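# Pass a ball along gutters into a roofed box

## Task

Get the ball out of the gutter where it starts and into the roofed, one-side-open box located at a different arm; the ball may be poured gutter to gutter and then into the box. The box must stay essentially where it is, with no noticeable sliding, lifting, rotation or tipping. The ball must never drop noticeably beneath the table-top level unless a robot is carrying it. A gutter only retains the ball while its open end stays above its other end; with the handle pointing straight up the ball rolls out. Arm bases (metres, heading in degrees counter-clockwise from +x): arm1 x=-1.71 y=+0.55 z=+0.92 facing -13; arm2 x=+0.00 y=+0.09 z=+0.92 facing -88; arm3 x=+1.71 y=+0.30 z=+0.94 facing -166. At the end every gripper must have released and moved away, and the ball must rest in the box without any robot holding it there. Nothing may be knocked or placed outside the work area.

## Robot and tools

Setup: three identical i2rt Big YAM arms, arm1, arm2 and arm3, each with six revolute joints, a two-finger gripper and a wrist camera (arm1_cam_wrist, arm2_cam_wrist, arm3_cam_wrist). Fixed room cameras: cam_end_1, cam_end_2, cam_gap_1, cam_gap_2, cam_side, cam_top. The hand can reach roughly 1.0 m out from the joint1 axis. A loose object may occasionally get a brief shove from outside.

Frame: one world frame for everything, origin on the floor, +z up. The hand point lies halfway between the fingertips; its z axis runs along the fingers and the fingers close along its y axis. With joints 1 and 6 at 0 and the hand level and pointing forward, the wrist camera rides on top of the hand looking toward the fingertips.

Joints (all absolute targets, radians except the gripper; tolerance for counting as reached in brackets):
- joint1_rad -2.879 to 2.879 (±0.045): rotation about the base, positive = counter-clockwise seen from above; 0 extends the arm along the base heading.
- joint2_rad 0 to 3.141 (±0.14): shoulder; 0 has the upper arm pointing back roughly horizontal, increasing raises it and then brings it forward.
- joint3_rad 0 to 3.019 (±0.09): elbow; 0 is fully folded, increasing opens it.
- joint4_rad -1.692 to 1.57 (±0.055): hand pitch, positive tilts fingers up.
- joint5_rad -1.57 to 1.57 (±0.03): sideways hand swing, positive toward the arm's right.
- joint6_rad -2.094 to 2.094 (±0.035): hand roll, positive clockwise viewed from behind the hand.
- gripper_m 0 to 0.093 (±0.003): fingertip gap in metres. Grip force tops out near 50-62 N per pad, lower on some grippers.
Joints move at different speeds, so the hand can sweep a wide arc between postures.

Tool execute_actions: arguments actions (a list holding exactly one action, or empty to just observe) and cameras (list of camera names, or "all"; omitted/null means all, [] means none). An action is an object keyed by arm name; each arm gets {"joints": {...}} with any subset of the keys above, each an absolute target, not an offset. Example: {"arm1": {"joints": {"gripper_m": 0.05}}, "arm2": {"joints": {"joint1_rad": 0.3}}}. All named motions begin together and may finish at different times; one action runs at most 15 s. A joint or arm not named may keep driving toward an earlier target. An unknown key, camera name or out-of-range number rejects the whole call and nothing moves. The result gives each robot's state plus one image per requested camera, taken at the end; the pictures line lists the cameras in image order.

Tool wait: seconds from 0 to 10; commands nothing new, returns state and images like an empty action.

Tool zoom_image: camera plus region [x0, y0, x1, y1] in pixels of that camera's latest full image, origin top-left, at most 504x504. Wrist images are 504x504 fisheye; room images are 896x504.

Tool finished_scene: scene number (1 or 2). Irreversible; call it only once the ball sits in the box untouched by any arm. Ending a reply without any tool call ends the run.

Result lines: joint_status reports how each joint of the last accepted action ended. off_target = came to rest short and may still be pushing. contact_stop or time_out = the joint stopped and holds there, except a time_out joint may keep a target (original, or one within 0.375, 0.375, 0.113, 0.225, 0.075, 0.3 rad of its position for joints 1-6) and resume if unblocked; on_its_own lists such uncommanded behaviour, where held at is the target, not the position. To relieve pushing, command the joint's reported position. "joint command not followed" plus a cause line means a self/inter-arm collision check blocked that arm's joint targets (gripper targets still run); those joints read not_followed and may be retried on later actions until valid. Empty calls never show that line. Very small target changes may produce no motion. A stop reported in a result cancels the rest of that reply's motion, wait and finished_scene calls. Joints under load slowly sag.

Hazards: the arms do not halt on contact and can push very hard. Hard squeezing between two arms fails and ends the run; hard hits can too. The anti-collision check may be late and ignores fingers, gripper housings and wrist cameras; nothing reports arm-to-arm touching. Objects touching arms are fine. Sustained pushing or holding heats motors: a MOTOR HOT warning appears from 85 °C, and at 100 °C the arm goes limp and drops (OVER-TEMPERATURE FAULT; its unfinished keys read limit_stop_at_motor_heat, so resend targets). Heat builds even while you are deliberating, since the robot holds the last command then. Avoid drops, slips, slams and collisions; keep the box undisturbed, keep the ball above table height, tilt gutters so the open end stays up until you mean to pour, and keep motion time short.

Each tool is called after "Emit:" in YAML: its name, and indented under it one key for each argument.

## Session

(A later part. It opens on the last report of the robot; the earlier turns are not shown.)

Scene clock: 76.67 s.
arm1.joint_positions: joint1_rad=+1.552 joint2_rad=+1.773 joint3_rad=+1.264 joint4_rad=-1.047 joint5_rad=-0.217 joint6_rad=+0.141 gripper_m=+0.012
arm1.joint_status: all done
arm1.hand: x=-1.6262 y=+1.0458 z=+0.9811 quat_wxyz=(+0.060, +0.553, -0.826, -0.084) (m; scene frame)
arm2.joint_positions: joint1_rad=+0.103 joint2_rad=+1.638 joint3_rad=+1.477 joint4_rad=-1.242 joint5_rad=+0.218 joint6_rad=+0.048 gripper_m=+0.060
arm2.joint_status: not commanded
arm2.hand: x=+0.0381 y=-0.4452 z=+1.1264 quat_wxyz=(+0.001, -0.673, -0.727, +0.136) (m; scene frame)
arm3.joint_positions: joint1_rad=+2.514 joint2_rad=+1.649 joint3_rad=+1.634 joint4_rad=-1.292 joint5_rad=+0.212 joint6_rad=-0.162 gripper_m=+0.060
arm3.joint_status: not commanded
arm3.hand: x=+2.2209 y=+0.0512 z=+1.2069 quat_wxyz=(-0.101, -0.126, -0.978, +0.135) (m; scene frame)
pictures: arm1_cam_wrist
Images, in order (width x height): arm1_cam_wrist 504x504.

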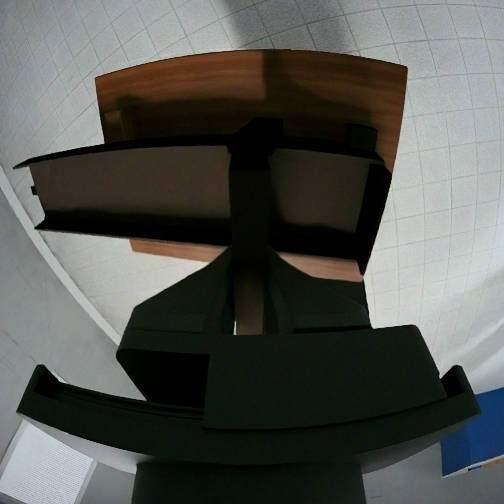

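Emit:
execute_actions:
  actions:
    - {"arm1":{"joints":{"gripper_m":0.06}}}
  cameras: ["arm1_cam_wrist"]

Emit:
execute_actions:
  actions:
    - {"arm1":{"joints":{"joint2_rad":1.5,"joint3_rad":1.45,"joint4_rad":-1.25}},"arm2":{"joints":{"joint2_rad":1.45}}}
  cameras: ["arm1_cam_wrist","cam_end_1","cam_side"]

Scene clock: 77.37 s.
arm1.joint_positions: joint1_rad=+1.552 joint2_rad=+1.773 joint3_rad=+1.264 joint4_rad=-1.047 joint5_rad=-0.217 joint6_rad=+0.141 gripper_m=+0.060
arm1.joint_status: all done
arm1.hand: x=-1.6262 y=+1.0459 z=+0.9813 quat_wxyz=(+0.060, +0.554, -0.826, -0.085) (m; scene frame)
arm2.joint_positions: joint1_rad=+0.103 joint2_rad=+1.638 joint3_rad=+1.477 joint4_rad=-1.242 joint5_rad=+0.218 joint6_rad=+0.048 gripper_m=+0.060
arm2.joint_status: not commanded
arm2.hand: x=+0.0381 y=-0.4452 z=+1.1264 quat_wxyz=(+0.001, -0.673, -0.727, +0.136) (m; scene frame)
arm3.joint_positions: joint1_rad=+2.514 joint2_rad=+1.649 joint3_rad=+1.634 joint4_rad=-1.292 joint5_rad=+0.212 joint6_rad=-0.162 gripper_m=+0.060
arm3.joint_status: not commanded
arm3.hand: x=+2.2209 y=+0.0512 z=+1.2069 quat_wxyz=(-0.101, -0.126, -0.978, +0.135) (m; scene frame)
pictures: arm1_cam_wrist
Images, in order (width x height): arm1_cam_wrist 504x504.

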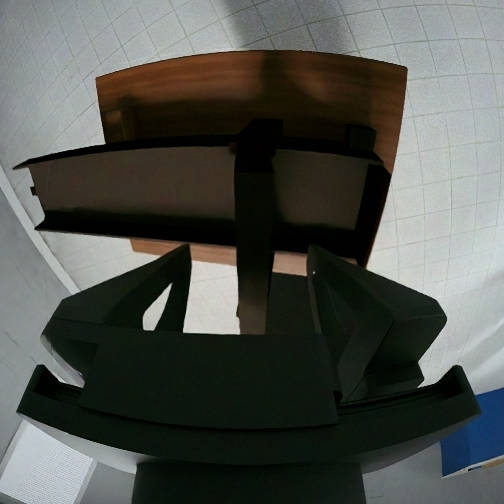

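Scene clock: 78.73 s.
arm1.joint_positions: joint1_rad=+1.552 joint2_rad=+1.494 joint3_rad=+1.433 joint4_rad=-1.236 joint5_rad=-0.218 joint6_rad=+0.141 gripper_m=+0.060
arm1.joint_status: all done
arm1.hand: x=-1.6274 y=+1.0501 z=+1.1787 quat_wxyz=(-0.036, +0.560, -0.810, -0.170) (m; scene frame)
arm2.joint_positions: joint1_rad=+0.103 joint2_rad=+1.429 joint3_rad=+1.477 joint4_rad=-1.243 joint5_rad=+0.218 joint6_rad=+0.048 gripper_m=+0.060
arm2.joint_status: all done
arm2.hand: x=+0.0336 y=-0.4186 z=+1.2301 quat_wxyz=(-0.079, -0.672, -0.709, +0.199) (m; scene frame)
arm3.joint_positions: joint1_rad=+2.514 joint2_rad=+1.649 joint3_rad=+1.634 joint4_rad=-1.292 joint5_rad=+0.212 joint6_rad=-0.162 gripper_m=+0.060
arm3.joint_status: not commanded
arm3.hand: x=+2.2209 y=+0.0512 z=+1.2069 quat_wxyz=(-0.101, -0.126, -0.978, +0.135) (m; scene frame)
pictures: arm1_cam_wrist, cam_end_1, cam_side
Images, in order (width x height): arm1_cam_wrist 504x504, cam_end_1 896x504, cam_side 896x504.

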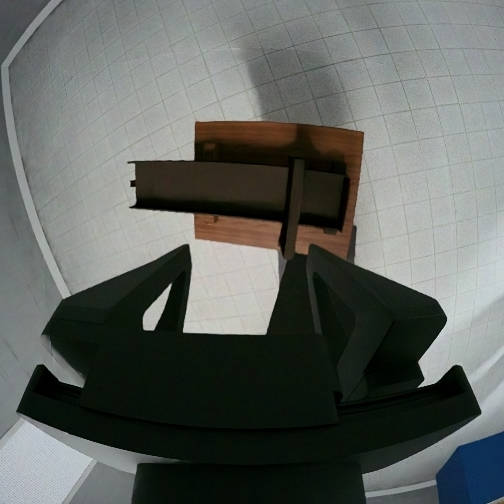

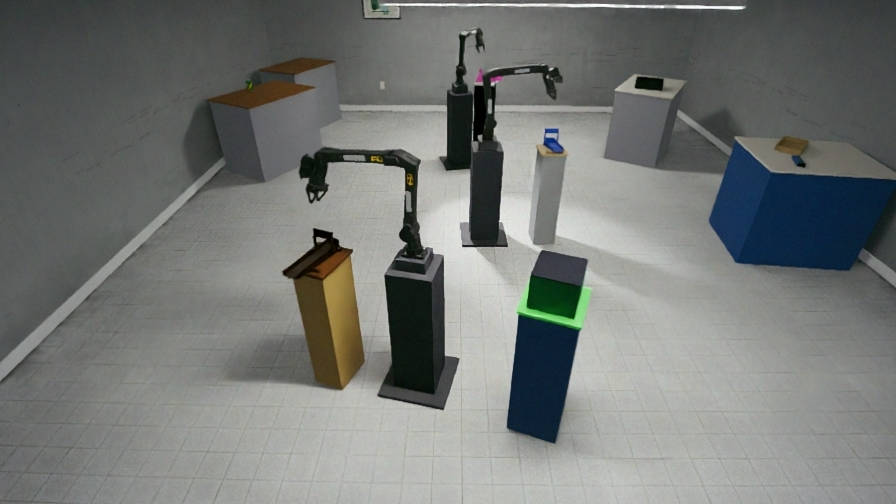

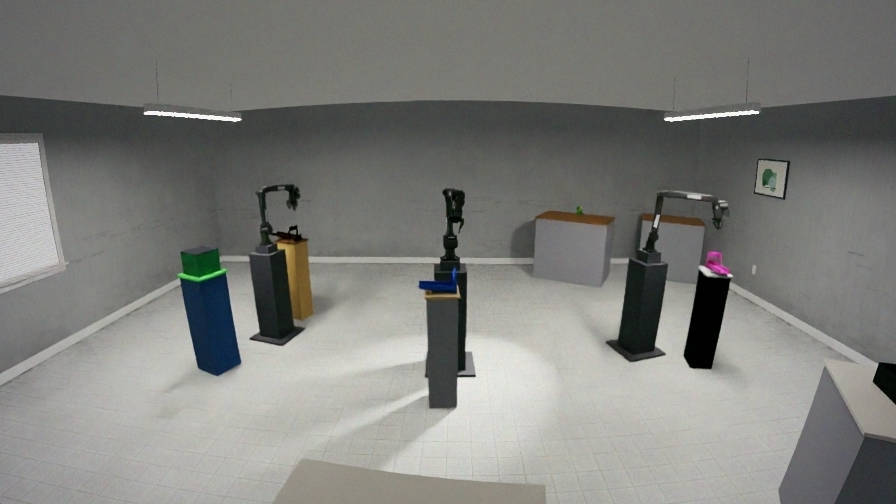

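Emit:
finished_scene:
  scene: 1

The scene is finished: the task was done.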